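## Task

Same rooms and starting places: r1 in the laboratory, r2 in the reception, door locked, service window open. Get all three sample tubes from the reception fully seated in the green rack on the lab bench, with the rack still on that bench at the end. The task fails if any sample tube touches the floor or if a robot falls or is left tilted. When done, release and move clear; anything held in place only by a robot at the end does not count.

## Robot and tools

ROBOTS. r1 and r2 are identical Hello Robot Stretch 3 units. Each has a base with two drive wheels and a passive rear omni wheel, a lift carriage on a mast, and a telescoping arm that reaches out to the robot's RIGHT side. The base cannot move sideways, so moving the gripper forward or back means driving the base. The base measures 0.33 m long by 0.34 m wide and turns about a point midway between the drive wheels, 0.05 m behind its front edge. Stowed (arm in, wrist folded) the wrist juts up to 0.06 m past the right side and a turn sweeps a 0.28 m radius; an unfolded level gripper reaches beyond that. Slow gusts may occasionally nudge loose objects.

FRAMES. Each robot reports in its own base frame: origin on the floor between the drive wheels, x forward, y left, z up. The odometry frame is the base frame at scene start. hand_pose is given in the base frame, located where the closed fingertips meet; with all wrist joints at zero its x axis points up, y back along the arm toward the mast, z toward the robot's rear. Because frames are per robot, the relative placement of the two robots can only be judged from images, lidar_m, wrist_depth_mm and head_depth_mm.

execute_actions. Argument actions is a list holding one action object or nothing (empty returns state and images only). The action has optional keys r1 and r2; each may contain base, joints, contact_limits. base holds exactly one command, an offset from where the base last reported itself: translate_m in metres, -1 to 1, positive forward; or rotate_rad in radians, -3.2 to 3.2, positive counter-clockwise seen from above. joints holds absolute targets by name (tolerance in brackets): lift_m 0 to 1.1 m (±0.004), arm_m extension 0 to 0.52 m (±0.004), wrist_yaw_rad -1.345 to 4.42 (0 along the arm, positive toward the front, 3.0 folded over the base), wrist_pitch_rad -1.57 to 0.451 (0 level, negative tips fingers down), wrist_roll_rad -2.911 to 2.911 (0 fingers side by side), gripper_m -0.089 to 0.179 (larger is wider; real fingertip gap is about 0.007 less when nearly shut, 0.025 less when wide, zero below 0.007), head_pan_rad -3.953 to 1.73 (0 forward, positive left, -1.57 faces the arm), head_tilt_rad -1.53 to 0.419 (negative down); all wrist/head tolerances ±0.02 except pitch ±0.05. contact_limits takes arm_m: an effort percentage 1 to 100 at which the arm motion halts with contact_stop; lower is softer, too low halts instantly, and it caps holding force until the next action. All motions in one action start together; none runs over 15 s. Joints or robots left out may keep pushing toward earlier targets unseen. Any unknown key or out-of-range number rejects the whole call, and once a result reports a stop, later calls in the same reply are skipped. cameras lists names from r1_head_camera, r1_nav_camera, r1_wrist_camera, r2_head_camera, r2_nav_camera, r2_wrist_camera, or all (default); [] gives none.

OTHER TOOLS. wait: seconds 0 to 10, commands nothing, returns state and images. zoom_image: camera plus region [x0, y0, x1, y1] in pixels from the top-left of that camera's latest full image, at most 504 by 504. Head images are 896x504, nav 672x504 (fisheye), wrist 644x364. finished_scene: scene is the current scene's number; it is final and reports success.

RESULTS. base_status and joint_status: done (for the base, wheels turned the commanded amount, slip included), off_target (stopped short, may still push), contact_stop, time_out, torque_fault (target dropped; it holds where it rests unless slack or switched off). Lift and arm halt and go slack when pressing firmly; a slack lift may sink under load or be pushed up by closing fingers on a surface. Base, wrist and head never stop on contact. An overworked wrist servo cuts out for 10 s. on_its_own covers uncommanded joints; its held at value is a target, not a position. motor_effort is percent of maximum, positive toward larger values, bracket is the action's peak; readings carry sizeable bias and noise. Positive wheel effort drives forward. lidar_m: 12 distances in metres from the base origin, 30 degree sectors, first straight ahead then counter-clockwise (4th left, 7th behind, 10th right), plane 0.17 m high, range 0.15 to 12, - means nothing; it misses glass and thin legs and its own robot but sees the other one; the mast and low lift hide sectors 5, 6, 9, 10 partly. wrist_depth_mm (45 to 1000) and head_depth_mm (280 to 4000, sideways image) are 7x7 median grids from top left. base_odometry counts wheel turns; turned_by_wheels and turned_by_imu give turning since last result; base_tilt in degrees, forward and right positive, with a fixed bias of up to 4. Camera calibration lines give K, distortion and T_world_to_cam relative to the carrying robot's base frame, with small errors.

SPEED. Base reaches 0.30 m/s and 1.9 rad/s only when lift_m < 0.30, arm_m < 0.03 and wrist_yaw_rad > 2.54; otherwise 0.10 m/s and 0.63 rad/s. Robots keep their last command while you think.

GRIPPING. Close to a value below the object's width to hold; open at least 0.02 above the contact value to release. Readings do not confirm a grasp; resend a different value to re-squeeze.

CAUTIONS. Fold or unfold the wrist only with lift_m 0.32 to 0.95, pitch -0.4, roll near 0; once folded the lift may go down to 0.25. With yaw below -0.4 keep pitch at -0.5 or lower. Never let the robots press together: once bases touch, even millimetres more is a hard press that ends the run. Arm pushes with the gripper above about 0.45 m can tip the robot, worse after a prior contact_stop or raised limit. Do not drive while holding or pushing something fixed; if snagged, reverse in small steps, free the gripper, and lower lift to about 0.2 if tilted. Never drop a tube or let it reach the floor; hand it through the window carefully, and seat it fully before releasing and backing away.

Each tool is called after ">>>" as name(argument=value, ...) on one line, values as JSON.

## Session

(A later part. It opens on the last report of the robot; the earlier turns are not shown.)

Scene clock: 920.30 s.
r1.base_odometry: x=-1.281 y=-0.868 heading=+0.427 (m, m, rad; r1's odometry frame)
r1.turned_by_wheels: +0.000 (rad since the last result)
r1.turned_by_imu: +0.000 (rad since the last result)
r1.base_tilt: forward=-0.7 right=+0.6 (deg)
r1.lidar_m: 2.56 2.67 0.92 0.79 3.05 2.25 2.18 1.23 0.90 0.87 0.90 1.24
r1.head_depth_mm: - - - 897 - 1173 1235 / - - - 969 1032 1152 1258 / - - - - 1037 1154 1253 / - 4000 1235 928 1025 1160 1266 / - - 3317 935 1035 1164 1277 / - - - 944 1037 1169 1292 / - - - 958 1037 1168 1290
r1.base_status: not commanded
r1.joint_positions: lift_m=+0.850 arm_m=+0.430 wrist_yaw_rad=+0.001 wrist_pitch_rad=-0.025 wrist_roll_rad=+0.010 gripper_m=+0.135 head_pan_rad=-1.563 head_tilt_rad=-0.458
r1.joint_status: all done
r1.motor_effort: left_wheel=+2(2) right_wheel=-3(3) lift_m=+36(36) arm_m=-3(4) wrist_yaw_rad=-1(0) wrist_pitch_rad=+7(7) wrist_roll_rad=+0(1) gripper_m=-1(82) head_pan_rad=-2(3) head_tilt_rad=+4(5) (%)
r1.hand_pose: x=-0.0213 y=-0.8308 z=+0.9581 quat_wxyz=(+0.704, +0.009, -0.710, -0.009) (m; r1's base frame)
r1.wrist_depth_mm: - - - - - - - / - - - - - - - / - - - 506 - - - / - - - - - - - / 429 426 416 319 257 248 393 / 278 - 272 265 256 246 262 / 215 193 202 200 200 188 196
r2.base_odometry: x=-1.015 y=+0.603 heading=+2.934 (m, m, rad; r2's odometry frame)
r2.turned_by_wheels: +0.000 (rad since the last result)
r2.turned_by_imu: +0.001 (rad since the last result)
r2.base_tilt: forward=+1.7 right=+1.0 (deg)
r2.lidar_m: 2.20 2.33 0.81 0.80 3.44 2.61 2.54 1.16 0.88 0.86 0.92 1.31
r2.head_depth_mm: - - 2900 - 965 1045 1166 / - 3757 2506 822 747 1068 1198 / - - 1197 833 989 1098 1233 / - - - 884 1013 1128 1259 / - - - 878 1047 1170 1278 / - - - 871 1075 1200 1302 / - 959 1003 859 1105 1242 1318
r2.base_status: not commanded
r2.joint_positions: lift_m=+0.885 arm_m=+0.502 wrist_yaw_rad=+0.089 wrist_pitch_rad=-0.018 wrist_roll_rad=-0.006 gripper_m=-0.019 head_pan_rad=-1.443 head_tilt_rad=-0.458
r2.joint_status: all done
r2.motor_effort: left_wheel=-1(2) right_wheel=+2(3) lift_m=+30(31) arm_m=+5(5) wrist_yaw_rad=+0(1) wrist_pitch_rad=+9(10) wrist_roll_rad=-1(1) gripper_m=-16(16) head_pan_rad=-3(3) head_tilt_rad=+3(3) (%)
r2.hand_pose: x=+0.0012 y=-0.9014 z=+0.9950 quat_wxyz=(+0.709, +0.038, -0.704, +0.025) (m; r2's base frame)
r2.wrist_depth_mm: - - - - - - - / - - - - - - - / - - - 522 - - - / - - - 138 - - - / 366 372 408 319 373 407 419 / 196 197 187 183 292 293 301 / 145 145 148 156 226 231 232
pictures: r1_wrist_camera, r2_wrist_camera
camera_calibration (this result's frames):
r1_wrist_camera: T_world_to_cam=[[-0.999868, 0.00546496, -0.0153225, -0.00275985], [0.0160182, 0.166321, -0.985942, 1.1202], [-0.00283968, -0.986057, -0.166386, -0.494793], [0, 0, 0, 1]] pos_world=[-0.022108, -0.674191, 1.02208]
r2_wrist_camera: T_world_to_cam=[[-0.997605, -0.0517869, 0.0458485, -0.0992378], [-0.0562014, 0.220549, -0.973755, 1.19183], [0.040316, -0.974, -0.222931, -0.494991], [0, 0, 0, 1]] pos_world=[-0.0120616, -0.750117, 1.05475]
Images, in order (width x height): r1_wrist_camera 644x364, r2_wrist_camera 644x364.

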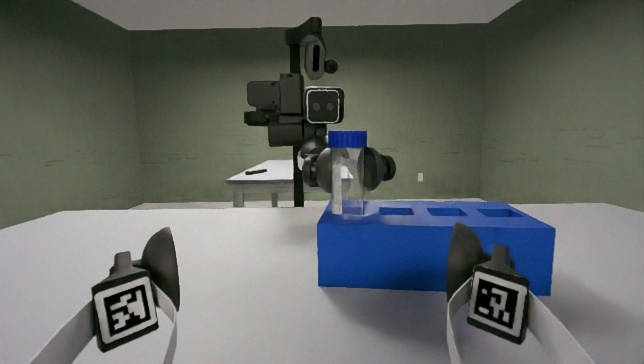

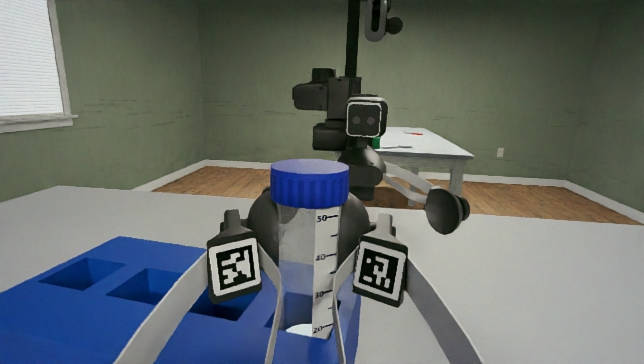

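>>> execute_actions(actions=[{"r2": {"joints": {"gripper_m": 0.07}}}], cameras=[])

>>> execute_actions(actions=[{"r2": {"joints": {"arm_m": 0.44}}}], cameras=["r1_wrist_camera", "r2_wrist_camera"])

Scene clock: 950.00 s.
r1.base_odometry: x=-1.281 y=-0.868 heading=+0.427 (m, m, rad; r1's odometry frame)
r1.turned_by_wheels: +0.000 (rad since the last result)
r1.turned_by_imu: +0.000 (rad since the last result)
r1.base_tilt: forward=-0.7 right=+0.6 (deg)
r1.lidar_m: 2.57 2.67 0.92 0.79 3.06 2.25 2.18 1.22 0.90 0.87 0.90 1.24
r1.head_depth_mm: - - - 896 - 1171 1226 / - - - 966 1030 1142 1254 / - - - - 1036 1142 1257 / - 3981 1233 927 1030 1158 1271 / - - 3373 934 1029 1161 1281 / - - - 944 1036 1171 1288 / - - - 957 1045 1180 1292
r1.base_status: not commanded
r1.joint_positions: lift_m=+0.850 arm_m=+0.430 wrist_yaw_rad=+0.001 wrist_pitch_rad=-0.025 wrist_roll_rad=+0.010 gripper_m=+0.135 head_pan_rad=-1.563 head_tilt_rad=-0.458
r1.joint_status: not commanded
r1.motor_effort: left_wheel=+2(2) right_wheel=-3(3) lift_m=+36(35) arm_m=-3(3) wrist_yaw_rad=+0(1) wrist_pitch_rad=+7(7) wrist_roll_rad=-1(0) gripper_m=-1(2) head_pan_rad=-2(2) head_tilt_rad=+4(4) (%)
r1.hand_pose: x=-0.0213 y=-0.8308 z=+0.9581 quat_wxyz=(+0.704, +0.009, -0.710, -0.009) (m; r1's base frame)
r1.wrist_depth_mm: - - - - - - - / - - - - - - - / - - - 503 - - - / - - - 340 - - - / 431 425 417 319 256 248 394 / 278 - 271 264 255 245 260 / 216 193 201 200 200 189 196
r2.base_odometry: x=-1.015 y=+0.603 heading=+2.934 (m, m, rad; r2's odometry frame)
r2.turned_by_wheels: +0.000 (rad since the last result)
r2.turned_by_imu: +0.001 (rad since the last result)
r2.base_tilt: forward=+1.7 right=+1.1 (deg)
r2.lidar_m: 2.21 2.34 0.81 0.80 3.44 2.60 2.54 1.16 0.89 0.87 0.91 1.31
r2.head_depth_mm: - - 2876 - 964 1047 1167 / - 3713 2525 819 747 1072 1200 / - - 1196 835 989 1094 1237 / - - - 886 1020 1134 1255 / - - - 882 1041 1164 1276 / - - - 869 1070 1203 1300 / - 959 999 853 1099 1238 1321
r2.base_status: not commanded
r2.joint_positions: lift_m=+0.885 arm_m=+0.502 wrist_yaw_rad=+0.089 wrist_pitch_rad=-0.018 wrist_roll_rad=-0.006 gripper_m=+0.070 head_pan_rad=-1.443 head_tilt_rad=-0.458
r2.joint_status: all done
r2.motor_effort: left_wheel=-1(1) right_wheel=+3(2) lift_m=+30(30) arm_m=+5(5) wrist_yaw_rad=+0(0) wrist_pitch_rad=+9(9) wrist_roll_rad=-1(1) gripper_m=+0(80) head_pan_rad=-3(3) head_tilt_rad=+3(3) (%)
r2.hand_pose: x=+0.0012 y=-0.9014 z=+0.9950 quat_wxyz=(+0.709, +0.038, -0.704, +0.025) (m; r2's base frame)
r2.wrist_depth_mm: - - - - - - - / - - - - - - - / - - - 523 - - - / - - - 149 - - - / 363 373 382 340 384 406 418 / 196 191 192 185 - 296 299 / 149 146 148 156 228 232 234
pictures: none
No camera images: the call's "cameras" was empty. Leave "cameras" out to get every camera's image.

Scene clock: 951.60 s.
r1.base_odometry: x=-1.281 y=-0.868 heading=+0.427 (m, m, rad; r1's odometry frame)
r1.turned_by_wheels: +0.000 (rad since the last result)
r1.turned_by_imu: +0.000 (rad since the last result)
r1.base_tilt: forward=-0.7 right=+0.6 (deg)
r1.lidar_m: 2.57 2.66 0.92 0.79 3.05 2.26 2.18 1.22 0.90 0.87 0.90 1.24
r1.head_depth_mm: - - - 899 - 1167 1230 / - - - 969 1033 1139 1252 / - - 3137 - 1034 1147 1274 / - - 1237 923 1028 1157 1279 / - - 3350 939 1027 1160 1273 / - - - 942 1035 1166 1289 / - - - 954 1039 1171 1298
r1.base_status: not commanded
r1.joint_positions: lift_m=+0.850 arm_m=+0.430 wrist_yaw_rad=+0.001 wrist_pitch_rad=-0.025 wrist_roll_rad=+0.010 gripper_m=+0.135 head_pan_rad=-1.563 head_tilt_rad=-0.458
r1.joint_status: not commanded
r1.motor_effort: left_wheel=+2(2) right_wheel=-3(3) lift_m=+35(36) arm_m=-3(3) wrist_yaw_rad=+0(0) wrist_pitch_rad=+7(7) wrist_roll_rad=-1(0) gripper_m=+1(0) head_pan_rad=-2(3) head_tilt_rad=+5(4) (%)
r1.hand_pose: x=-0.0213 y=-0.8308 z=+0.9581 quat_wxyz=(+0.704, +0.009, -0.710, -0.009) (m; r1's base frame)
r1.wrist_depth_mm: - - - - - - - / - - - - - - - / - - - 523 - - - / - - - - - - - / 431 426 418 320 257 250 391 / 278 - 272 264 255 245 262 / 217 194 202 200 199 188 197
r2.base_odometry: x=-1.015 y=+0.603 heading=+2.934 (m, m, rad; r2's odometry frame)
r2.turned_by_wheels: +0.000 (rad since the last result)
r2.turned_by_imu: +0.000 (rad since the last result)
r2.base_tilt: forward=+1.7 right=+1.1 (deg)
r2.lidar_m: 2.20 2.33 0.81 0.80 3.46 2.60 2.54 1.16 0.89 0.86 0.91 1.31
r2.head_depth_mm: - - 2898 - 859 1049 1166 / - 3715 2530 - 750 1072 1200 / - - 1188 852 998 1096 1228 / - - - 883 1017 1129 1258 / - - - 883 1045 1165 1272 / - - - 869 1076 1197 1293 / - 958 1004 853 1096 1228 1313
r2.base_status: not commanded
r2.joint_positions: lift_m=+0.885 arm_m=+0.440 wrist_yaw_rad=+0.089 wrist_pitch_rad=-0.018 wrist_roll_rad=-0.006 gripper_m=+0.070 head_pan_rad=-1.443 head_tilt_rad=-0.458
r2.joint_status: all done
r2.motor_effort: left_wheel=-1(1) right_wheel=+2(2) lift_m=+31(31) arm_m=-6(8) wrist_yaw_rad=+1(1) wrist_pitch_rad=+9(9) wrist_roll_rad=-1(1) gripper_m=+0(1) head_pan_rad=-3(2) head_tilt_rad=+3(3) (%)
r2.hand_pose: x=+0.0012 y=-0.8401 z=+0.9950 quat_wxyz=(+0.709, +0.038, -0.704, +0.025) (m; r2's base frame)
r2.wrist_depth_mm: - - - - - - - / - - - - - - - / - - - 581 - - - / - 577 - 467 528 - - / 366 270 256 258 430 408 421 / 253 206 193 200 - 296 299 / 217 210 198 188 228 233 233
pictures: r1_wrist_camera, r2_wrist_camera
camera_calibration (this result's frames):
r1_wrist_camera: T_world_to_cam=[[-0.999868, 0.00546489, -0.0153225, -0.00275993], [0.0160181, 0.166313, -0.985943, 1.12019], [-0.00283975, -0.986058, -0.166378, -0.494802], [0, 0, 0, 1]] pos_world=[-0.022108, -0.67419, 1.02208]
r2_wrist_camera: T_world_to_cam=[[-0.997605, -0.051783, 0.0458489, -0.096062], [-0.0562009, 0.220549, -0.973755, 1.17831], [0.0403121, -0.974, -0.222931, -0.435296], [0, 0, 0, 1]] pos_world=[-0.0120619, -0.688829, 1.05475]
Images, in order (width x height): r1_wrist_camera 644x364, r2_wrist_camera 644x364.

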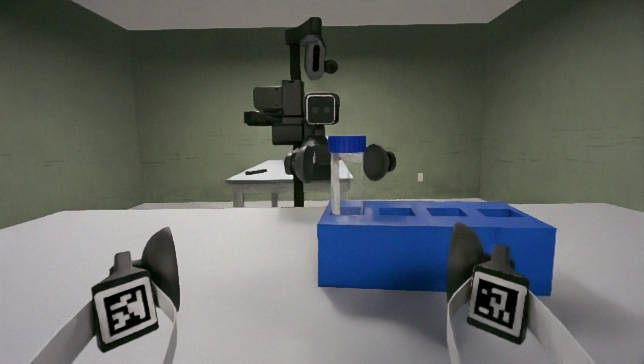

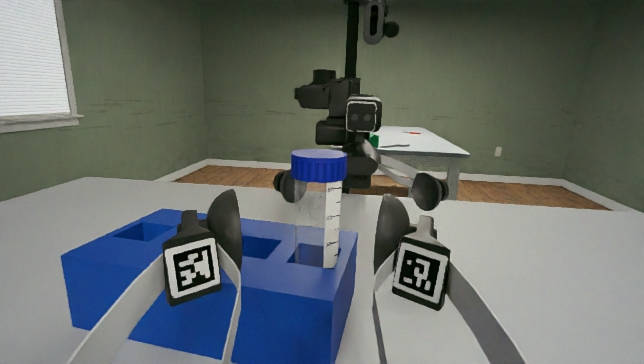

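>>> execute_actions(actions=[{"r1": {"base": {"rotate_rad": 3.076}, "joints": {"arm_m": 0.30, "head_tilt_rad": -0.6}}, "r2": {"base": {"rotate_rad": 3.122}, "joints": {"arm_m": 0.28, "wrist_yaw_rad": 0.0, "gripper_m": 0.055, "lift_m": 0.85, "head_pan_rad": -1.57, "head_tilt_rad": -0.6}}}], cameras=["r1_head_camera", "r1_wrist_camera", "r2_head_camera", "r2_wrist_camera"])

Scene clock: 974.53 s.
r1.base_odometry: x=-1.281 y=-0.868 heading=-2.780 (m, m, rad; r1's odometry frame)
r1.turned_by_wheels: +3.076 (rad since the last result)
r1.turned_by_imu: +3.147 (rad since the last result)
r1.base_tilt: forward=-0.6 right=+0.5 (deg)
r1.lidar_m: 2.18 1.26 0.91 0.87 0.89 1.20 2.56 2.64 0.92 0.79 3.18 2.28
r1.head_depth_mm: 2961 3279 1361 982 - 1433 1202 / 2901 3150 1372 - 1714 1437 1203 / 2935 3174 1406 - 1728 1446 1201 / 2933 3175 1416 948 1738 1414 1212 / 2909 3229 1787 978 1103 1377 1216 / 2958 3229 3488 2402 1829 1467 1230 / 2926 3235 3420 2429 1832 1470 1232
r1.base_status: done
r1.joint_positions: lift_m=+0.850 arm_m=+0.300 wrist_yaw_rad=+0.001 wrist_pitch_rad=-0.024 wrist_roll_rad=+0.010 gripper_m=+0.135 head_pan_rad=-1.563 head_tilt_rad=-0.593
r1.joint_status: all done
r1.motor_effort: left_wheel=-2(6) right_wheel=+2(8) lift_m=+35(35) arm_m=-3(5) wrist_yaw_rad=-1(0) wrist_pitch_rad=+7(7) wrist_roll_rad=+0(0) gripper_m=+1(0) head_pan_rad=-3(2) head_tilt_rad=-4(20) (%)
r1.hand_pose: x=-0.0213 y=-0.7008 z=+0.9584 quat_wxyz=(+0.704, +0.009, -0.710, -0.009) (m; r1's base frame)
r1.wrist_depth_mm: - - - - - - - / - - - - - - - / - - - - - - - / - - - - - - - / - - - 877 846 947 - / - - 580 575 573 605 559 / - 437 432 346 425 390 418
r2.base_odometry: x=-1.015 y=+0.603 heading=-0.227 (m, m, rad; r2's odometry frame)
r2.turned_by_wheels: +3.122 (rad since the last result)
r2.turned_by_imu: +3.071 (rad since the last result)
r2.base_tilt: forward=+1.6 right=+1.0 (deg)
r2.lidar_m: 2.54 1.18 0.89 0.86 0.91 1.28 2.20 2.32 3.26 0.80 0.92 2.61
r2.head_depth_mm: 2877 3157 3261 2434 - - - / 2893 3161 3147 - 1693 1477 1249 / 2897 3051 1322 - 1089 1348 1247 / 2935 2135 1341 - 1718 1460 1239 / 2917 2078 1280 952 1765 1448 1234 / 2946 3136 1262 955 1758 1442 1229 / 2962 3222 1238 953 1730 1432 1215
r2.base_status: done
r2.joint_positions: lift_m=+0.850 arm_m=+0.280 wrist_yaw_rad=+0.001 wrist_pitch_rad=-0.018 wrist_roll_rad=-0.006 gripper_m=+0.055 head_pan_rad=-1.563 head_tilt_rad=-0.593
r2.joint_status: all done
r2.motor_effort: left_wheel=-1(6) right_wheel=+3(9) lift_m=+30(30) arm_m=-7(7) wrist_yaw_rad=-1(1) wrist_pitch_rad=+9(9) wrist_roll_rad=-1(1) gripper_m=+0(60) head_pan_rad=-3(14) head_tilt_rad=-2(13) (%)
r2.hand_pose: x=-0.0211 y=-0.6811 z=+0.9601 quat_wxyz=(+0.709, +0.007, -0.705, -0.006) (m; r2's base frame)
r2.wrist_depth_mm: - - - - - - - / - - - - - - - / - - - - - - - / - 952 - - - - - / 584 619 612 612 - - - / 448 459 416 441 462 - - / 359 366 340 343 380 - -
pictures: r1_head_camera (sideways: a quarter turn clockwise sets it upright), r1_wrist_camera, r2_head_camera (sideways: a quarter turn clockwise sets it upright), r2_wrist_camera
camera_calibration (this result's frames):
r1_head_camera: T_world_to_cam=[[0.00374961, 0.570535, -0.821265, 1.08998], [0.999134, 0.0318905, 0.0267161, -0.0381068], [0.041433, -0.820654, -0.569921, 0.69867], [0, 0, 0, 1]] pos_world=[0.00503878, -0.0472879, 1.29437]
r1_wrist_camera: T_world_to_cam=[[-0.999868, 0.00544721, -0.0153283, -0.00347241], [0.0160179, 0.16524, -0.986123, 1.09827], [-0.00283878, -0.986238, -0.165305, -0.367757], [0, 0, 0, 1]] pos_world=[-0.0221079, -0.544156, 1.02219]
r2_head_camera: T_world_to_cam=[[-0.0607709, 0.568223, -0.820627, 1.08356], [0.997726, 0.0105803, -0.0665597, 0.0825654], [-0.0291382, -0.822806, -0.567574, 0.693235], [0, 0, 0, 1]] pos_world=[0.00367104, -0.0461815, 1.28816]
r2_wrist_camera: T_world_to_cam=[[-0.998323, 0.0353486, 0.0458494, -0.0491301], [-0.0367682, 0.224608, -0.973755, 1.1111], [-0.044719, -0.973808, -0.222931, -0.289], [0, 0, 0, 1]] pos_world=[-0.0211184, -0.529255, 1.01976]
Images, in order (width x height): r1_head_camera 896x504, r1_wrist_camera 644x364, r2_head_camera 896x504, r2_wrist_camera 644x364.

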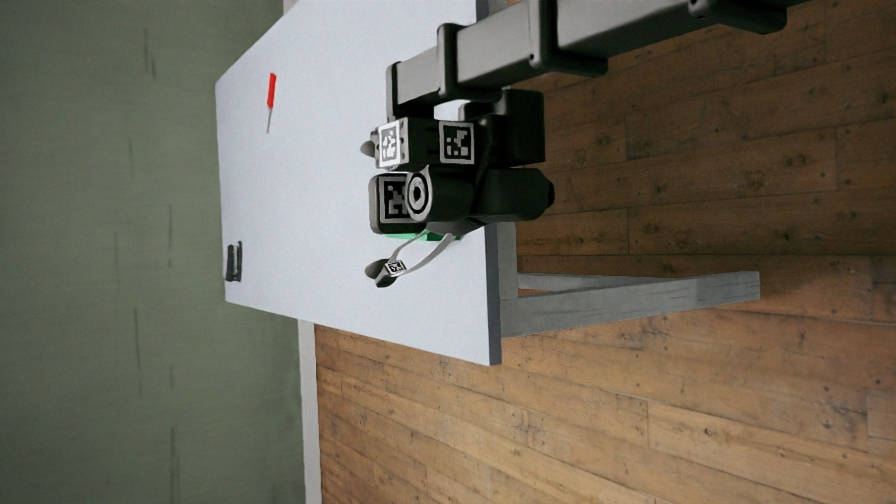

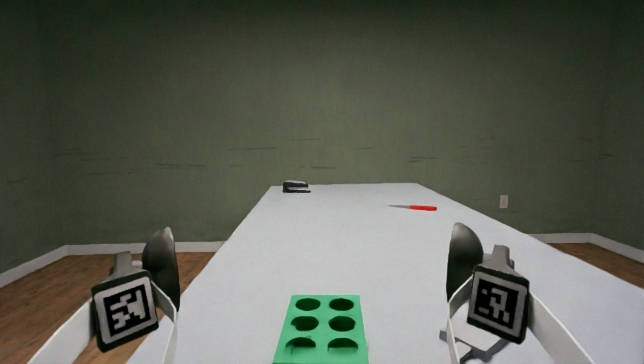

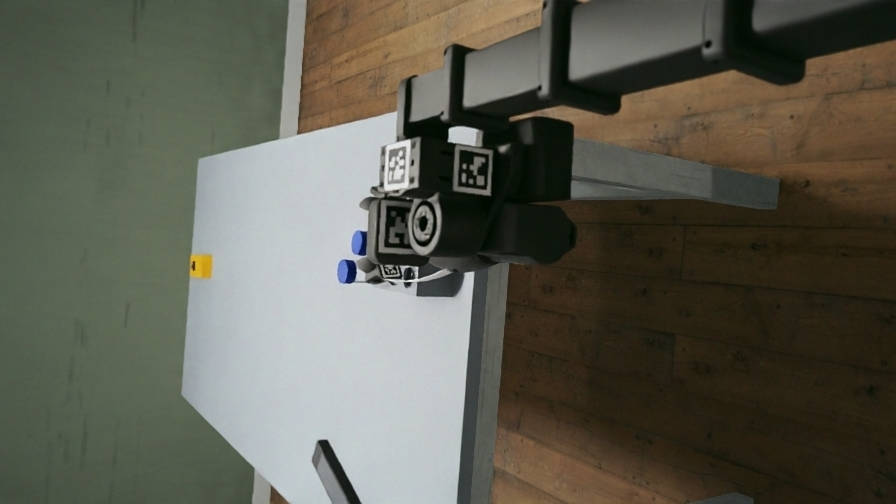

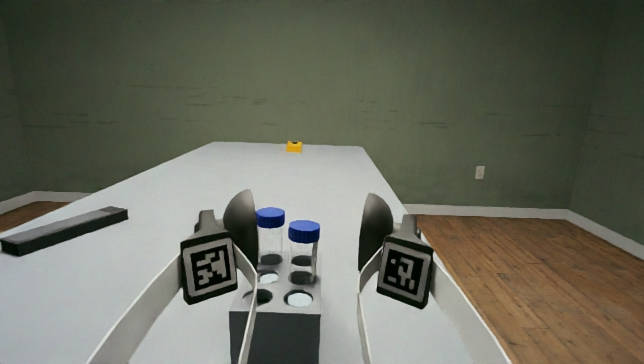

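>>> execute_actions(actions=[{"r1": {"joints": {"arm_m": 0.452, "lift_m": 0.69}}, "r2": {"joints": {"arm_m": 0.46, "wrist_yaw_rad": 0.02, "gripper_m": 0.06, "lift_m": 0.75}}}], cameras=["r1_head_camera", "r1_wrist_camera", "r2_head_camera", "r2_wrist_camera"])

Scene clock: 1011.63 s.
r1.base_odometry: x=-1.281 y=-0.868 heading=-2.780 (m, m, rad; r1's odometry frame)
r1.turned_by_wheels: +0.000 (rad since the last result)
r1.turned_by_imu: +0.000 (rad since the last result)
r1.base_tilt: forward=-0.7 right=+0.5 (deg)
r1.lidar_m: 2.18 1.27 0.91 0.87 0.89 1.20 2.56 2.65 0.92 0.79 3.19 2.29
r1.head_depth_mm: 2907 3288 1352 947 1759 1468 - / 2895 3164 1380 975 1723 1412 1198 / 2936 3158 1402 1002 1702 1434 1213 / 2938 3165 1416 947 1733 1406 1217 / 2936 3216 1776 976 1099 1385 1223 / 2913 3253 3452 2413 1823 1469 1223 / 2896 3250 3458 2460 1831 1471 1233
r1.base_status: not commanded
r1.joint_positions: lift_m=+0.690 arm_m=+0.452 wrist_yaw_rad=+0.001 wrist_pitch_rad=-0.023 wrist_roll_rad=+0.010 gripper_m=+0.135 head_pan_rad=-1.563 head_tilt_rad=-0.593
r1.joint_status: all done
r1.motor_effort: left_wheel=-2(2) right_wheel=+2(2) lift_m=+30(29) arm_m=+4(4) wrist_yaw_rad=+0(1) wrist_pitch_rad=+6(7) wrist_roll_rad=+0(0) gripper_m=+1(0) head_pan_rad=-3(3) head_tilt_rad=-4(4) (%)
r1.hand_pose: x=-0.0213 y=-0.8523 z=+0.7987 quat_wxyz=(+0.704, +0.009, -0.710, -0.008) (m; r1's base frame)
r1.wrist_depth_mm: - - - - - - - / - - - - - - - / - - - - - - - / - - 736 698 685 671 - / - 387 160 149 167 346 321 / 228 - 124 122 121 208 207 / - 158 127 125 125 146 161
r2.base_odometry: x=-1.015 y=+0.603 heading=-0.227 (m, m, rad; r2's odometry frame)
r2.turned_by_wheels: +0.000 (rad since the last result)
r2.turned_by_imu: +0.001 (rad since the last result)
r2.base_tilt: forward=+1.6 right=+1.0 (deg)
r2.lidar_m: 2.54 1.18 0.89 0.86 0.90 1.27 2.20 2.32 3.25 0.80 0.92 2.61
r2.head_depth_mm: 2829 3135 3259 2320 1825 1504 - / 2903 3143 3216 2182 - - 1232 / 2907 3081 1326 - 1513 1361 1253 / 2911 2122 1338 901 1767 1463 1245 / 2941 2065 1288 951 1770 1451 1228 / 2980 3099 1259 954 1751 1448 1225 / 2936 3234 1244 949 1722 1425 1216
r2.base_status: not commanded
r2.joint_positions: lift_m=+0.750 arm_m=+0.460 wrist_yaw_rad=+0.019 wrist_pitch_rad=-0.018 wrist_roll_rad=-0.006 gripper_m=+0.060 head_pan_rad=-1.563 head_tilt_rad=-0.593
r2.joint_status: all done
r2.motor_effort: left_wheel=-2(2) right_wheel=+2(2) lift_m=+31(32) arm_m=+5(4) wrist_yaw_rad=+1(1) wrist_pitch_rad=+9(8) wrist_roll_rad=-1(1) gripper_m=+0(32) head_pan_rad=-3(3) head_tilt_rad=-2(3) (%)
r2.hand_pose: x=-0.0167 y=-0.8603 z=+0.8600 quat_wxyz=(+0.709, +0.013, -0.705, +0.000) (m; r2's base frame)
r2.wrist_depth_mm: - - - - - - - / - - - - - - - / - - - - - - - / 563 584 493 167 721 - - / 370 379 330 372 438 - - / 277 279 168 202 267 299 - / 220 145 174 170 231 237 239
pictures: r1_head_camera (sideways: a quarter turn clockwise sets it upright), r1_wrist_camera, r2_head_camera (sideways: a quarter turn clockwise sets it upright), r2_wrist_camera
camera_calibration (this result's frames):
r1_head_camera: T_world_to_cam=[[0.00374956, 0.570541, -0.82126, 1.08997], [0.999134, 0.0318903, 0.0267163, -0.038107], [0.0414329, -0.82065, -0.569928, 0.698679], [0, 0, 0, 1]] pos_world=[0.00503878, -0.0472879, 1.29436]
r1_wrist_camera: T_world_to_cam=[[-0.999868, 0.00543816, -0.0153317, -0.00509907], [0.0160181, 0.16468, -0.986217, 0.965475], [-0.00283837, -0.986332, -0.164746, -0.544119], [0, 0, 0, 1]] pos_world=[-0.0221079, -0.695649, 0.862449]
r2_head_camera: T_world_to_cam=[[-0.0607649, 0.568233, -0.820621, 1.08356], [0.997726, 0.0105705, -0.0665597, 0.0825654], [-0.029147, -0.8228, -0.567583, 0.693247], [0, 0, 0, 1]] pos_world=[0.00367055, -0.0461813, 1.28816]
r2_wrist_camera: T_world_to_cam=[[-0.998782, 0.0182547, 0.0458496, -0.0485523], [-0.0406077, 0.223945, -0.973755, 1.05349], [-0.0280434, -0.974431, -0.222931, -0.485894], [0, 0, 0, 1]] pos_world=[-0.0193393, -0.708508, 0.91975]
Images, in order (width x height): r1_head_camera 896x504, r1_wrist_camera 644x364, r2_head_camera 896x504, r2_wrist_camera 644x364.

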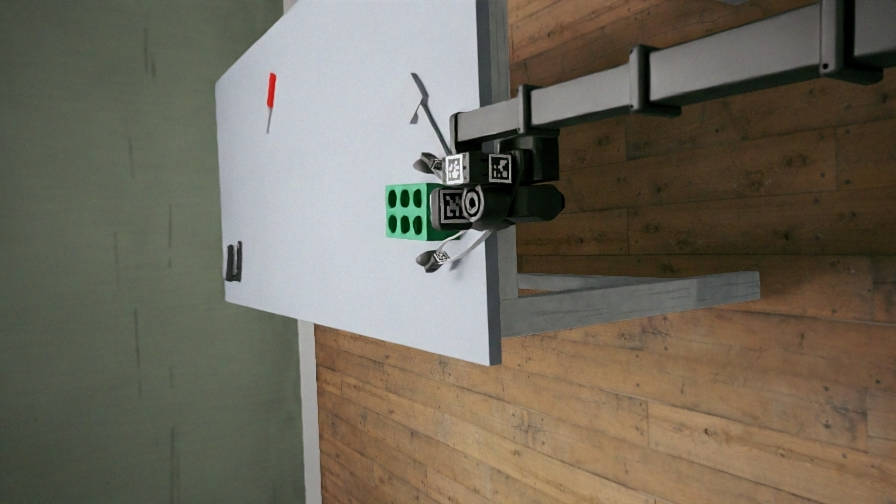

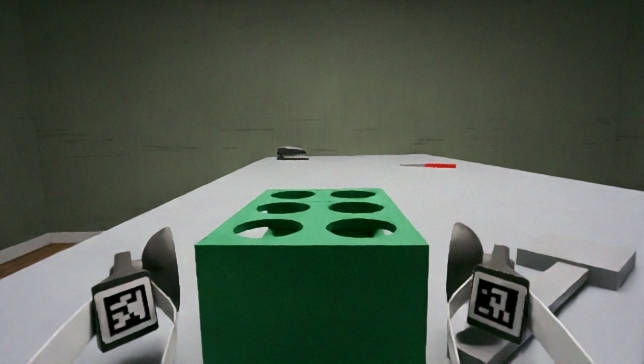

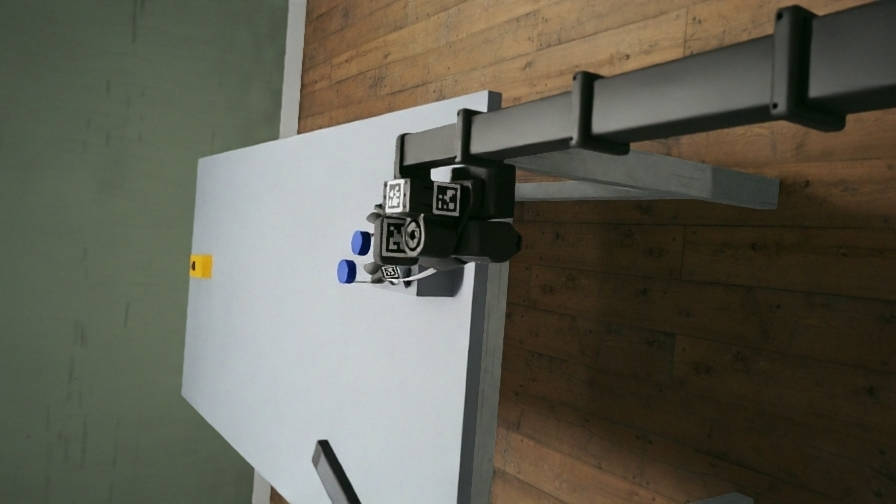

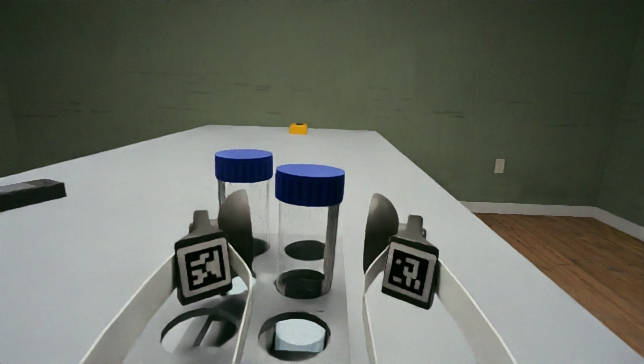

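>>> execute_actions(actions=[{"r1": {"joints": {"gripper_m": 0.03}}, "r2": {"joints": {"arm_m": 0.48, "lift_m": 0.744}}}], cameras=["r1_wrist_camera", "r2_wrist_camera"])

Scene clock: 1040.40 s.
r1.base_odometry: x=-1.281 y=-0.868 heading=-2.780 (m, m, rad; r1's odometry frame)
r1.turned_by_wheels: +0.000 (rad since the last result)
r1.turned_by_imu: +0.000 (rad since the last result)
r1.base_tilt: forward=-0.6 right=+0.5 (deg)
r1.lidar_m: 2.18 1.27 0.91 0.87 0.89 1.20 2.57 2.64 0.92 0.78 3.18 2.28
r1.head_depth_mm: 2944 3275 1350 947 1764 1463 - / 2887 3136 1376 977 1724 1420 1204 / 2943 3171 1398 999 1702 1439 1213 / 2966 3148 1419 946 1736 1410 1209 / 2896 3248 1792 981 1105 1385 1220 / 2955 3229 3477 2428 1815 1459 1225 / 2936 3275 3475 2423 1845 1471 1241
r1.base_status: not commanded
r1.joint_positions: lift_m=+0.690 arm_m=+0.452 wrist_yaw_rad=+0.001 wrist_pitch_rad=-0.017 wrist_roll_rad=+0.010 gripper_m=+0.032 head_pan_rad=-1.563 head_tilt_rad=-0.593
r1.joint_status: all done
r1.motor_effort: left_wheel=-2(2) right_wheel=+2(2) lift_m=+30(30) arm_m=+4(4) wrist_yaw_rad=+0(1) wrist_pitch_rad=+5(6) wrist_roll_rad=-1(0) gripper_m=-29(99) head_pan_rad=-3(2) head_tilt_rad=-4(4) (%)
r1.hand_pose: x=-0.0213 y=-0.8525 z=+0.8004 quat_wxyz=(+0.704, +0.006, -0.710, -0.006) (m; r1's base frame)
r1.wrist_depth_mm: - - - - - - - / - - - - - - - / - - - - - - - / - - - 753 735 698 - / - 361 161 139 169 337 332 / 234 240 131 128 125 221 209 / 176 161 134 131 136 149 164
r2.base_odometry: x=-1.015 y=+0.603 heading=-0.227 (m, m, rad; r2's odometry frame)
r2.turned_by_wheels: +0.000 (rad since the last result)
r2.turned_by_imu: +0.001 (rad since the last result)
r2.base_tilt: forward=+1.7 right=+1.1 (deg)
r2.lidar_m: 2.54 1.18 0.89 0.87 0.91 1.28 2.21 2.30 3.24 0.80 0.92 2.61
r2.head_depth_mm: 2901 3124 3262 2348 1825 1524 - / 2890 3149 3186 2089 - - 1227 / 2893 3078 1323 - 1524 1353 1246 / 2912 2108 1341 908 1773 1459 1237 / 2927 2062 1283 952 1748 1448 1230 / 2929 3107 1261 955 1729 1442 1222 / 2982 3213 1233 953 1733 1430 1225
r2.base_status: not commanded
r2.joint_positions: lift_m=+0.744 arm_m=+0.480 wrist_yaw_rad=+0.019 wrist_pitch_rad=-0.018 wrist_roll_rad=-0.006 gripper_m=+0.060 head_pan_rad=-1.563 head_tilt_rad=-0.593
r2.joint_status: all done
r2.motor_effort: left_wheel=-1(2) right_wheel=+2(2) lift_m=+30(30) arm_m=+5(6) wrist_yaw_rad=+1(1) wrist_pitch_rad=+9(9) wrist_roll_rad=-1(1) gripper_m=+0(1) head_pan_rad=-2(3) head_tilt_rad=-2(2) (%)
r2.hand_pose: x=-0.0167 y=-0.8803 z=+0.8540 quat_wxyz=(+0.709, +0.013, -0.705, +0.000) (m; r2's base frame)
r2.wrist_depth_mm: - - - - - - - / - - - - - - - / - - - - - - - / 545 563 501 138 697 - - / 357 368 375 376 421 - - / 266 270 176 222 255 288 - / 212 159 143 145 222 225 228
pictures: r1_wrist_camera, r2_wrist_camera
camera_calibration (this result's frames):
r1_wrist_camera: T_world_to_cam=[[-0.999867, 0.00533269, -0.0153807, -0.00512169], [0.0160307, 0.158193, -0.987278, 0.962485], [-0.00283173, -0.987394, -0.158258, -0.550132], [0, 0, 0, 1]] pos_world=[-0.0221081, -0.695428, 0.863098]
r2_wrist_camera: T_world_to_cam=[[-0.998782, 0.0182544, 0.0458496, -0.0479126], [-0.0406078, 0.223945, -0.973755, 1.05213], [-0.0280431, -0.974431, -0.222931, -0.506716], [0, 0, 0, 1]] pos_world=[-0.0193393, -0.728505, 0.913756]
Images, in order (width x height): r1_wrist_camera 644x364, r2_wrist_camera 644x364.

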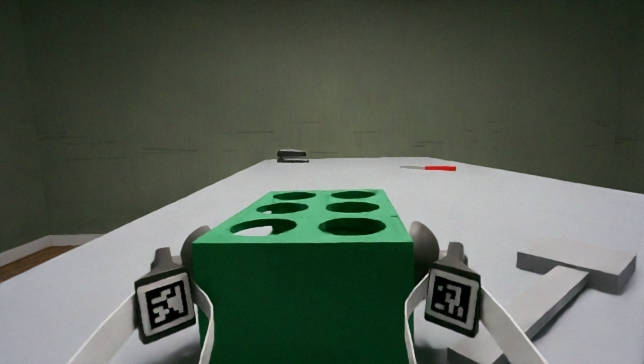

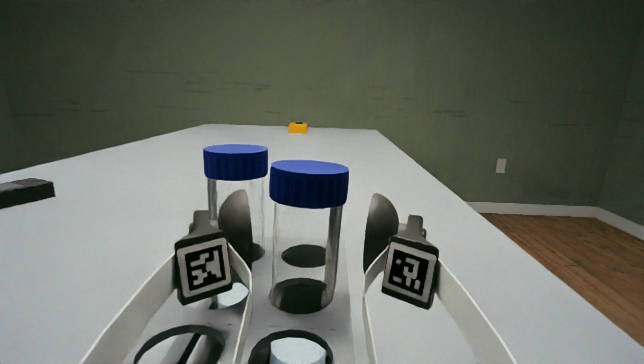

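>>> execute_actions(actions=[{"r1": {"joints": {"lift_m": 0.76}}, "r2": {"joints": {"gripper_m": -0.02}}}], cameras=["r1_wrist_camera", "r1_head_camera", "r2_wrist_camera"])

Scene clock: 1045.53 s.
r1.base_odometry: x=-1.281 y=-0.868 heading=-2.780 (m, m, rad; r1's odometry frame)
r1.turned_by_wheels: +0.000 (rad since the last result)
r1.turned_by_imu: +0.000 (rad since the last result)
r1.base_tilt: forward=-0.6 right=+0.6 (deg)
r1.lidar_m: 2.18 1.27 0.91 0.87 0.89 1.20 2.56 2.64 0.92 0.79 3.18 2.27
r1.head_depth_mm: 2972 3279 1352 946 1816 - - / 2922 3169 1381 1013 1784 1419 1203 / 2939 3119 1404 - 1782 1448 1205 / 2926 3165 1419 941 1734 1403 1214 / 2922 3181 1802 982 1103 1386 1218 / 2899 3222 3453 2398 1816 1469 1223 / 2908 3188 3467 2449 1837 1475 1234
r1.base_status: not commanded
r1.joint_positions: lift_m=+0.760 arm_m=+0.452 wrist_yaw_rad=+0.001 wrist_pitch_rad=-0.035 wrist_roll_rad=+0.010 gripper_m=+0.051 head_pan_rad=-1.563 head_tilt_rad=-0.593
r1.joint_status: all done
r1.on_its_own: gripper_m is held at +0.050, not at your +0.030, by its stall guard, which is not easing now
r1.motor_effort: left_wheel=-2(2) right_wheel=+2(2) lift_m=+37(41) arm_m=+5(5) wrist_yaw_rad=-1(1) wrist_pitch_rad=+10(10) wrist_roll_rad=-1(0) gripper_m=-19(22) head_pan_rad=-3(3) head_tilt_rad=-4(4) (%)
r1.hand_pose: x=-0.0213 y=-0.8520 z=+0.8656 quat_wxyz=(+0.704, +0.013, -0.710, -0.012) (m; r1's base frame)
r1.wrist_depth_mm: - - - - - - - / - - - - - - - / - - - - - - - / - - - - - - - / - - 558 544 601 525 524 / - - 134 133 131 358 355 / 308 263 131 129 128 256 253
r2.base_odometry: x=-1.015 y=+0.603 heading=-0.227 (m, m, rad; r2's odometry frame)
r2.turned_by_wheels: +0.000 (rad since the last result)
r2.turned_by_imu: +0.001 (rad since the last result)
r2.base_tilt: forward=+1.6 right=+1.0 (deg)
r2.lidar_m: 2.54 1.18 0.89 0.87 0.91 1.27 2.20 2.32 3.26 0.80 0.92 2.61
r2.head_depth_mm: 2861 3160 3316 2349 1822 1505 - / 2890 3219 3161 2097 - - 1232 / 2886 3014 1319 - 1521 1349 1251 / 2915 2132 1312 911 1781 1456 1237 / 2912 2073 1288 957 1769 1449 1226 / 2925 3134 1256 954 1760 1439 1225 / 2948 3186 1240 952 1738 1429 1213
r2.base_status: not commanded
r2.joint_positions: lift_m=+0.744 arm_m=+0.480 wrist_yaw_rad=+0.019 wrist_pitch_rad=-0.018 wrist_roll_rad=-0.006 gripper_m=-0.019 head_pan_rad=-1.563 head_tilt_rad=-0.593
r2.joint_status: all done
r2.motor_effort: left_wheel=-2(1) right_wheel=+2(3) lift_m=+30(31) arm_m=+5(5) wrist_yaw_rad=+1(0) wrist_pitch_rad=+9(9) wrist_roll_rad=-1(1) gripper_m=-16(92) head_pan_rad=-3(3) head_tilt_rad=-3(2) (%)
r2.hand_pose: x=-0.0166 y=-0.8803 z=+0.8540 quat_wxyz=(+0.709, +0.014, -0.705, +0.000) (m; r2's base frame)
r2.wrist_depth_mm: - - - - - - - / - - - - - - - / - - - - - - - / 547 558 474 136 624 - - / 357 361 370 221 394 - - / 265 268 180 206 284 289 - / 211 212 137 144 221 225 228
pictures: r1_head_camera (sideways: a quarter turn clockwise sets it upright), r1_wrist_camera, r2_wrist_camera
camera_calibration (this result's frames):
r1_head_camera: T_world_to_cam=[[0.00374956, 0.570541, -0.82126, 1.08997], [0.999134, 0.0318902, 0.0267163, -0.038107], [0.0414329, -0.82065, -0.569928, 0.698679], [0, 0, 0, 1]] pos_world=[0.00503878, -0.0472879, 1.29436]
r1_wrist_camera: T_world_to_cam=[[-0.999868, 0.0056068, -0.0152646, -0.0039894], [0.0160121, 0.175609, -0.98433, 1.03909], [-0.00283834, -0.984444, -0.175676, -0.521688], [0, 0, 0, 1]] pos_world=[-0.0221076, -0.696024, 0.931098]
r2_wrist_camera: T_world_to_cam=[[-0.998789, 0.0178501, 0.0458494, -0.0481651], [-0.0406983, 0.223929, -0.973755, 1.05212], [-0.0276486, -0.974442, -0.222931, -0.506717], [0, 0, 0, 1]] pos_world=[-0.0192972, -0.728508, 0.913756]
Images, in order (width x height): r1_head_camera 896x504, r1_wrist_camera 644x364, r2_wrist_camera 644x364.

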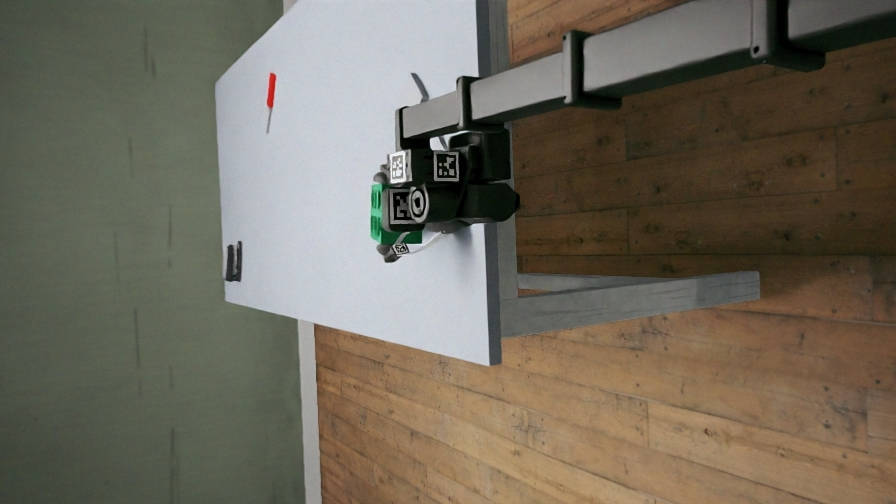

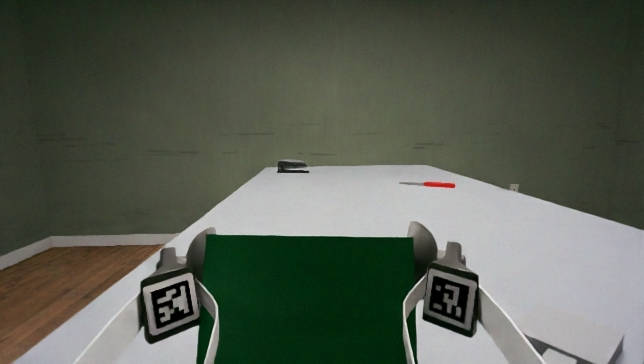

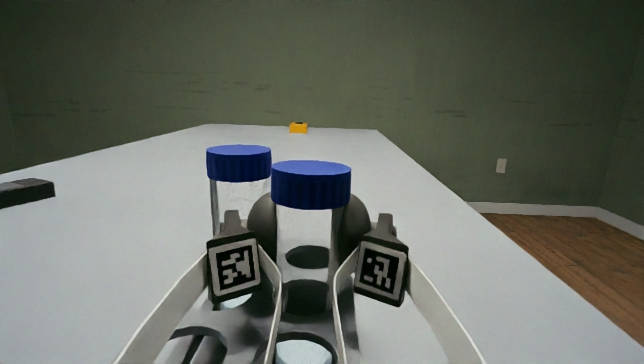

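>>> execute_actions(actions=[{"r1": {"joints": {"lift_m": 0.69}}, "r2": {"joints": {"arm_m": 0.46}}}], cameras=["r1_wrist_camera", "r2_head_camera", "r2_wrist_camera"])

Scene clock: 1088.57 s.
r1.base_odometry: x=-1.281 y=-0.868 heading=-2.780 (m, m, rad; r1's odometry frame)
r1.turned_by_wheels: +0.000 (rad since the last result)
r1.turned_by_imu: +0.000 (rad since the last result)
r1.base_tilt: forward=-0.6 right=+0.5 (deg)
r1.lidar_m: 2.18 1.26 0.91 0.86 0.89 1.20 2.56 2.64 0.92 0.79 3.18 2.29
r1.head_depth_mm: 2908 3264 1359 937 1755 1463 - / 2932 3146 1386 976 1712 1419 1196 / 2904 3161 1395 979 1702 1442 1211 / 2939 3131 1414 940 1748 1410 1217 / 2896 3140 1784 980 1104 1384 1220 / 2895 3249 3469 2432 1831 1470 1226 / 2968 3298 3452 2442 1833 1481 1238
r1.base_status: not commanded
r1.joint_positions: lift_m=+0.690 arm_m=+0.452 wrist_yaw_rad=+0.001 wrist_pitch_rad=-0.008 wrist_roll_rad=+0.010 gripper_m=+0.051 head_pan_rad=-1.563 head_tilt_rad=-0.593
r1.joint_status: all done
r1.on_its_own: gripper_m is held at +0.050, not at your +0.030, by its stall guard, which is not easing now
r1.motor_effort: left_wheel=-2(2) right_wheel=+2(2) lift_m=+29(29) arm_m=+4(4) wrist_yaw_rad=-1(0) wrist_pitch_rad=+2(10) wrist_roll_rad=+0(0) gripper_m=-19(20) head_pan_rad=-2(3) head_tilt_rad=-3(4) (%)
r1.hand_pose: x=-0.0213 y=-0.8528 z=+0.8027 quat_wxyz=(+0.704, +0.003, -0.710, -0.003) (m; r1's base frame)
r1.wrist_depth_mm: - - - - - - - / - - - - - - - / - - - - - - - / - - - 822 785 750 - / - 375 166 160 177 350 348 / 241 249 132 130 129 228 212 / 180 165 135 133 132 159 167
r2.base_odometry: x=-1.015 y=+0.603 heading=-0.227 (m, m, rad; r2's odometry frame)
r2.turned_by_wheels: +0.000 (rad since the last result)
r2.turned_by_imu: +0.001 (rad since the last result)
r2.base_tilt: forward=+1.7 right=+1.1 (deg)
r2.lidar_m: 2.54 1.19 0.89 0.87 0.91 1.28 2.20 2.32 3.25 0.80 0.92 2.61
r2.head_depth_mm: 2874 3157 3244 2344 1814 1512 - / 2922 3169 3191 2112 - - 1225 / 2899 3059 1319 - 1513 1357 1247 / 2927 2129 1307 902 1769 1458 1251 / 2892 2073 1279 955 1760 1442 1234 / 3001 3164 1266 961 1751 1444 1232 / 2981 3197 1242 954 1748 1432 1220
r2.base_status: not commanded
r2.joint_positions: lift_m=+0.744 arm_m=+0.460 wrist_yaw_rad=+0.019 wrist_pitch_rad=-0.018 wrist_roll_rad=-0.006 gripper_m=-0.019 head_pan_rad=-1.563 head_tilt_rad=-0.593
r2.joint_status: all done
r2.motor_effort: left_wheel=-2(1) right_wheel=+2(2) lift_m=+30(30) arm_m=-7(6) wrist_yaw_rad=+1(1) wrist_pitch_rad=+9(9) wrist_roll_rad=-1(1) gripper_m=-16(17) head_pan_rad=-2(3) head_tilt_rad=-3(2) (%)
r2.hand_pose: x=-0.0166 y=-0.8610 z=+0.8540 quat_wxyz=(+0.709, +0.014, -0.705, +0.000) (m; r2's base frame)
r2.wrist_depth_mm: - - - - - - - / - - - - - - - / - - - - - - - / 523 560 520 136 623 - - / 354 362 395 222 394 - - / 267 271 155 187 285 288 - / 211 212 142 144 220 226 228
pictures: r1_wrist_camera, r2_head_camera (sideways: a quarter turn clockwise sets it upright), r2_wrist_camera
camera_calibration (this result's frames):
r1_wrist_camera: T_world_to_cam=[[-0.999871, 0.00519452, -0.0151901, -0.00535593], [0.0157958, 0.149401, -0.98865, 0.958396], [-0.00286614, -0.988763, -0.149464, -0.558241], [0, 0, 0, 1]] pos_world=[-0.0220939, -0.695126, 0.864001]
r2_head_camera: T_world_to_cam=[[-0.0607648, 0.568233, -0.820621, 1.08355], [0.997726, 0.0105704, -0.0665597, 0.0825654], [-0.0291471, -0.8228, -0.567583, 0.693247], [0, 0, 0, 1]] pos_world=[0.00367054, -0.0461813, 1.28816]
r2_wrist_camera: T_world_to_cam=[[-0.998789, 0.0178505, 0.0458494, -0.0485088], [-0.0406981, 0.223929, -0.973755, 1.04781], [-0.027649, -0.974442, -0.222931, -0.48794], [0, 0, 0, 1]] pos_world=[-0.0192973, -0.709238, 0.913756]
Images, in order (width x height): r1_wrist_camera 644x364, r2_head_camera 896x504, r2_wrist_camera 644x364.

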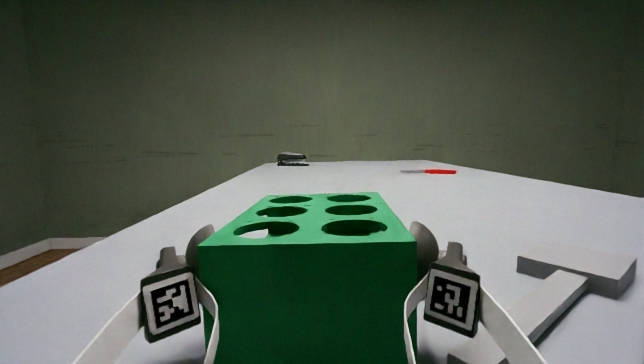

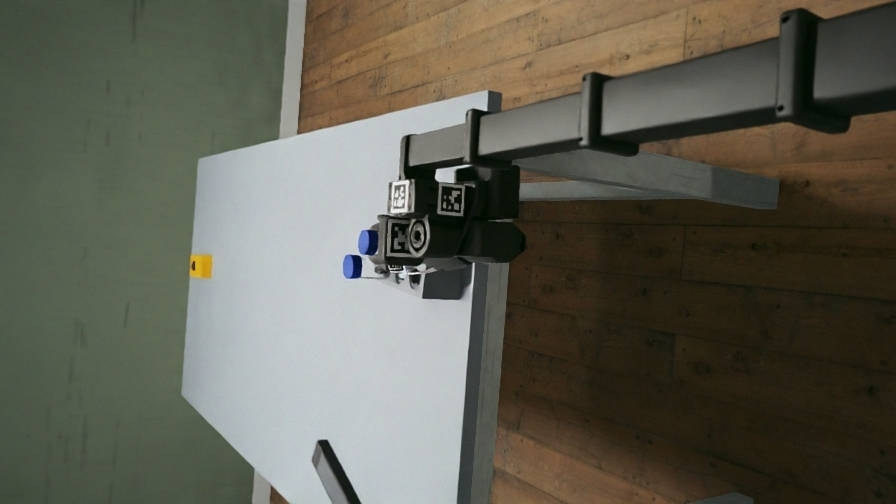

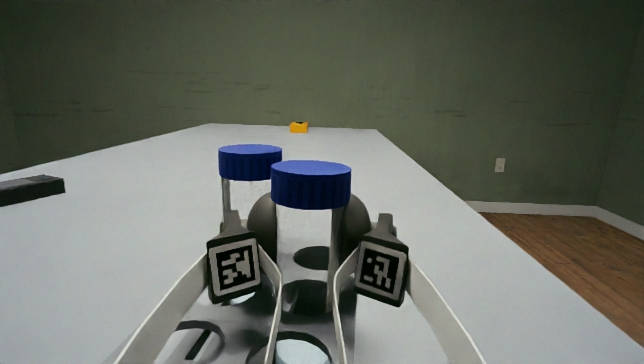

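>>> execute_actions(actions=[{"r1": {"joints": {"gripper_m": 0.135, "arm_m": 0.488, "lift_m": 0.698}}, "r2": {"joints": {"lift_m": 0.84}}}], cameras=["r1_wrist_camera", "r2_wrist_camera"])

Scene clock: 1101.97 s.
r1.base_odometry: x=-1.281 y=-0.868 heading=-2.780 (m, m, rad; r1's odometry frame)
r1.turned_by_wheels: +0.000 (rad since the last result)
r1.turned_by_imu: +0.000 (rad since the last result)
r1.base_tilt: forward=-0.6 right=+0.5 (deg)
r1.lidar_m: 2.18 1.27 0.91 0.87 0.89 1.20 2.57 2.64 0.92 0.79 3.16 2.28
r1.head_depth_mm: 2951 3220 1358 950 1750 1459 - / 2909 3134 1377 999 1743 1410 1202 / 2928 3136 1408 1049 1763 1449 1214 / 2981 3133 1421 948 1732 1400 1219 / 2947 3247 1789 978 1106 1388 1218 / 2926 3230 3478 2426 1819 1465 1227 / 2920 3249 3453 2448 1839 1472 1233
r1.base_status: not commanded
r1.joint_positions: lift_m=+0.698 arm_m=+0.488 wrist_yaw_rad=+0.001 wrist_pitch_rad=-0.024 wrist_roll_rad=+0.010 gripper_m=+0.135 head_pan_rad=-1.563 head_tilt_rad=-0.593
r1.joint_status: all done
r1.motor_effort: left_wheel=-2(2) right_wheel=+3(2) lift_m=+37(37) arm_m=+4(6) wrist_yaw_rad=+0(0) wrist_pitch_rad=+7(7) wrist_roll_rad=+0(0) gripper_m=-1(84) head_pan_rad=-2(2) head_tilt_rad=-4(3) (%)
r1.hand_pose: x=-0.0213 y=-0.8883 z=+0.8064 quat_wxyz=(+0.704, +0.009, -0.710, -0.009) (m; r1's base frame)
r1.wrist_depth_mm: - - - - - - - / - - - - - - - / - - - - - - - / - - - 750 736 716 - / - 417 303 200 309 372 344 / 264 - 123 121 120 250 206 / 191 171 125 124 123 166 165
r2.base_odometry: x=-1.015 y=+0.603 heading=-0.227 (m, m, rad; r2's odometry frame)
r2.turned_by_wheels: +0.000 (rad since the last result)
r2.turned_by_imu: +0.001 (rad since the last result)
r2.base_tilt: forward=+1.7 right=+1.1 (deg)
r2.lidar_m: 2.53 1.18 0.89 0.87 0.91 1.28 2.20 2.31 3.27 0.80 0.92 2.62
r2.head_depth_mm: 2849 3168 3269 2415 1957 - - / 2911 3186 3365 - 1685 1480 1257 / 2887 3050 1491 928 1415 1343 1247 / 2940 2108 1447 901 1771 1459 1243 / 2928 2077 1279 953 1766 1453 1234 / 2948 3085 1262 955 1734 1444 1231 / 2973 3243 1236 955 1729 1431 1220
r2.base_status: not commanded
r2.joint_positions: lift_m=+0.840 arm_m=+0.460 wrist_yaw_rad=+0.019 wrist_pitch_rad=-0.019 wrist_roll_rad=-0.006 gripper_m=-0.019 head_pan_rad=-1.563 head_tilt_rad=-0.593
r2.joint_status: all done
r2.motor_effort: left_wheel=-2(2) right_wheel=+3(2) lift_m=+40(42) arm_m=-7(7) wrist_yaw_rad=+1(1) wrist_pitch_rad=+9(9) wrist_roll_rad=-1(1) gripper_m=-17(16) head_pan_rad=-3(3) head_tilt_rad=-3(3) (%)
r2.hand_pose: x=-0.0166 y=-0.8610 z=+0.9496 quat_wxyz=(+0.709, +0.014, -0.705, +0.000) (m; r2's base frame)
r2.wrist_depth_mm: - - - - - - - / - - - - - - - / - - - - - - - / - 925 943 135 - - - / 574 593 646 577 735 - - / 434 442 218 437 462 - - / 344 349 322 331 361 399 -
pictures: r1_wrist_camera, r2_wrist_camera
camera_calibration (this result's frames):
r1_wrist_camera: T_world_to_cam=[[-0.999871, 0.00543889, -0.0150855, -0.00498375], [0.0157766, 0.165088, -0.986153, 0.979276], [-0.00287313, -0.986264, -0.165152, -0.577962], [0, 0, 0, 1]] pos_world=[-0.0220933, -0.731662, 0.870189]
r2_wrist_camera: T_world_to_cam=[[-0.998789, 0.017833, 0.0458632, -0.0529202], [-0.0407053, 0.224287, -0.973673, 1.14112], [-0.0276501, -0.97436, -0.22329, -0.466204], [0, 0, 0, 1]] pos_world=[-0.019297, -0.709245, 1.00941]
Images, in order (width x height): r1_wrist_camera 644x364, r2_wrist_camera 644x364.

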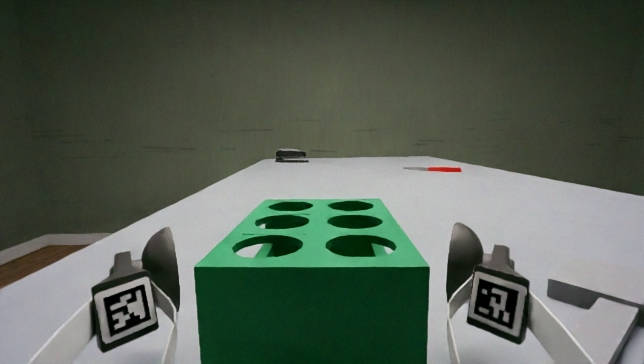

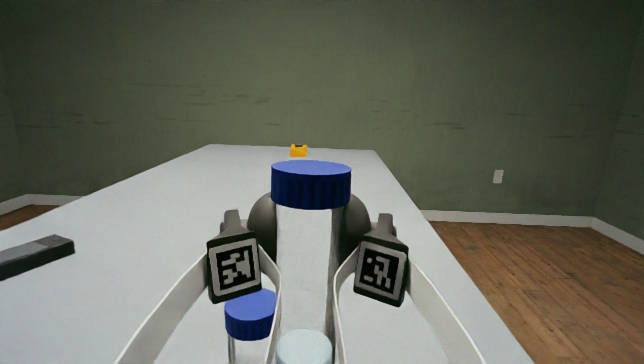

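>>> execute_actions(actions=[{"r1": {"joints": {"gripper_m": 0.045, "arm_m": 0.52}}, "r2": {"joints": {"lift_m": 0.94, "arm_m": 0.36, "wrist_yaw_rad": 0.0}}}], cameras=["r1_wrist_camera"])

Scene clock: 1111.17 s.
r1.base_odometry: x=-1.281 y=-0.868 heading=-2.780 (m, m, rad; r1's odometry frame)
r1.turned_by_wheels: +0.000 (rad since the last result)
r1.turned_by_imu: +0.000 (rad since the last result)
r1.base_tilt: forward=-0.6 right=+0.6 (deg)
r1.lidar_m: 2.17 1.27 0.91 0.87 0.89 1.20 2.57 2.63 0.92 0.79 3.17 2.28
r1.head_depth_mm: 2935 3349 1359 947 1758 1467 - / 2921 3181 1369 996 1808 1415 1206 / 2925 3161 1388 - 1782 1433 1207 / 2912 3166 1423 956 1733 1414 1222 / 2918 3220 1783 977 1099 1382 1227 / 2908 3210 3476 2420 1816 1477 1222 / 2943 3224 3565 2445 1838 1480 1236
r1.base_status: not commanded
r1.joint_positions: lift_m=+0.698 arm_m=+0.520 wrist_yaw_rad=+0.000 wrist_pitch_rad=-0.024 wrist_roll_rad=+0.010 gripper_m=+0.049 head_pan_rad=-1.563 head_tilt_rad=-0.593
r1.joint_status: gripper_m off_target (ended at +0.049, target +0.045); the others done
r1.motor_effort: left_wheel=-2(2) right_wheel=+2(3) lift_m=+36(36) arm_m=+5(6) wrist_yaw_rad=+0(0) wrist_pitch_rad=+7(7) wrist_roll_rad=+0(0) gripper_m=-21(97) head_pan_rad=-3(3) head_tilt_rad=-4(4) (%)
r1.hand_pose: x=-0.0213 y=-0.9202 z=+0.8064 quat_wxyz=(+0.704, +0.009, -0.710, -0.009) (m; r1's base frame)
r1.wrist_depth_mm: - - - - - - - / - - - - - - - / - - - - - - - / - - 983 752 736 720 - / - 371 176 176 249 352 346 / 245 260 132 128 125 233 216 / 185 170 136 131 144 174 171
r2.base_odometry: x=-1.015 y=+0.603 heading=-0.227 (m, m, rad; r2's odometry frame)
r2.turned_by_wheels: +0.000 (rad since the last result)
r2.turned_by_imu: +0.001 (rad since the last result)
r2.base_tilt: forward=+1.6 right=+1.1 (deg)
r2.lidar_m: 2.54 1.18 0.89 0.87 0.90 1.28 2.20 2.32 3.27 0.80 0.92 2.62
r2.head_depth_mm: 2868 3156 3354 - 1800 1494 1262 / 2916 3104 - 995 1757 1474 1253 / 2893 3098 - 946 1418 1358 1250 / 2909 3051 1231 900 1774 1459 1236 / 2897 2086 1284 957 1748 1445 1235 / 2951 3117 1262 954 1749 1441 1224 / 2953 3254 1236 955 1734 1428 1222
r2.base_status: not commanded
r2.joint_positions: lift_m=+0.940 arm_m=+0.360 wrist_yaw_rad=+0.002 wrist_pitch_rad=-0.019 wrist_roll_rad=-0.006 gripper_m=-0.019 head_pan_rad=-1.563 head_tilt_rad=-0.593
r2.joint_status: all done
r2.motor_effort: left_wheel=-2(2) right_wheel=+3(3) lift_m=+40(42) arm_m=-7(7) wrist_yaw_rad=-1(4) wrist_pitch_rad=+10(10) wrist_roll_rad=-1(1) gripper_m=-16(16) head_pan_rad=-3(2) head_tilt_rad=-2(3) (%)
r2.hand_pose: x=-0.0210 y=-0.7611 z=+1.0496 quat_wxyz=(+0.709, +0.008, -0.705, -0.006) (m; r2's base frame)
r2.wrist_depth_mm: - - - - - - - / - - - - - - - / - - - - - - - / - - - 136 - - - / - 832 903 804 - - - / 591 610 572 620 - - - / 478 489 491 466 503 - -
pictures: r1_wrist_camera
camera_calibration (this result's frames):
r1_wrist_camera: T_world_to_cam=[[-0.99988, 0.00549699, -0.0145139, -0.00523638], [0.0152223, 0.165085, -0.986162, 0.984535], [-0.00302491, -0.986264, -0.165148, -0.609426], [0, 0, 0, 1]] pos_world=[-0.0220661, -0.763558, 0.870189]
Images, in order (width x height): r1_wrist_camera 644x364.

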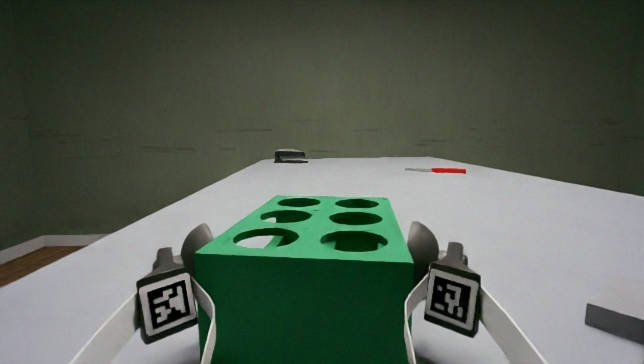

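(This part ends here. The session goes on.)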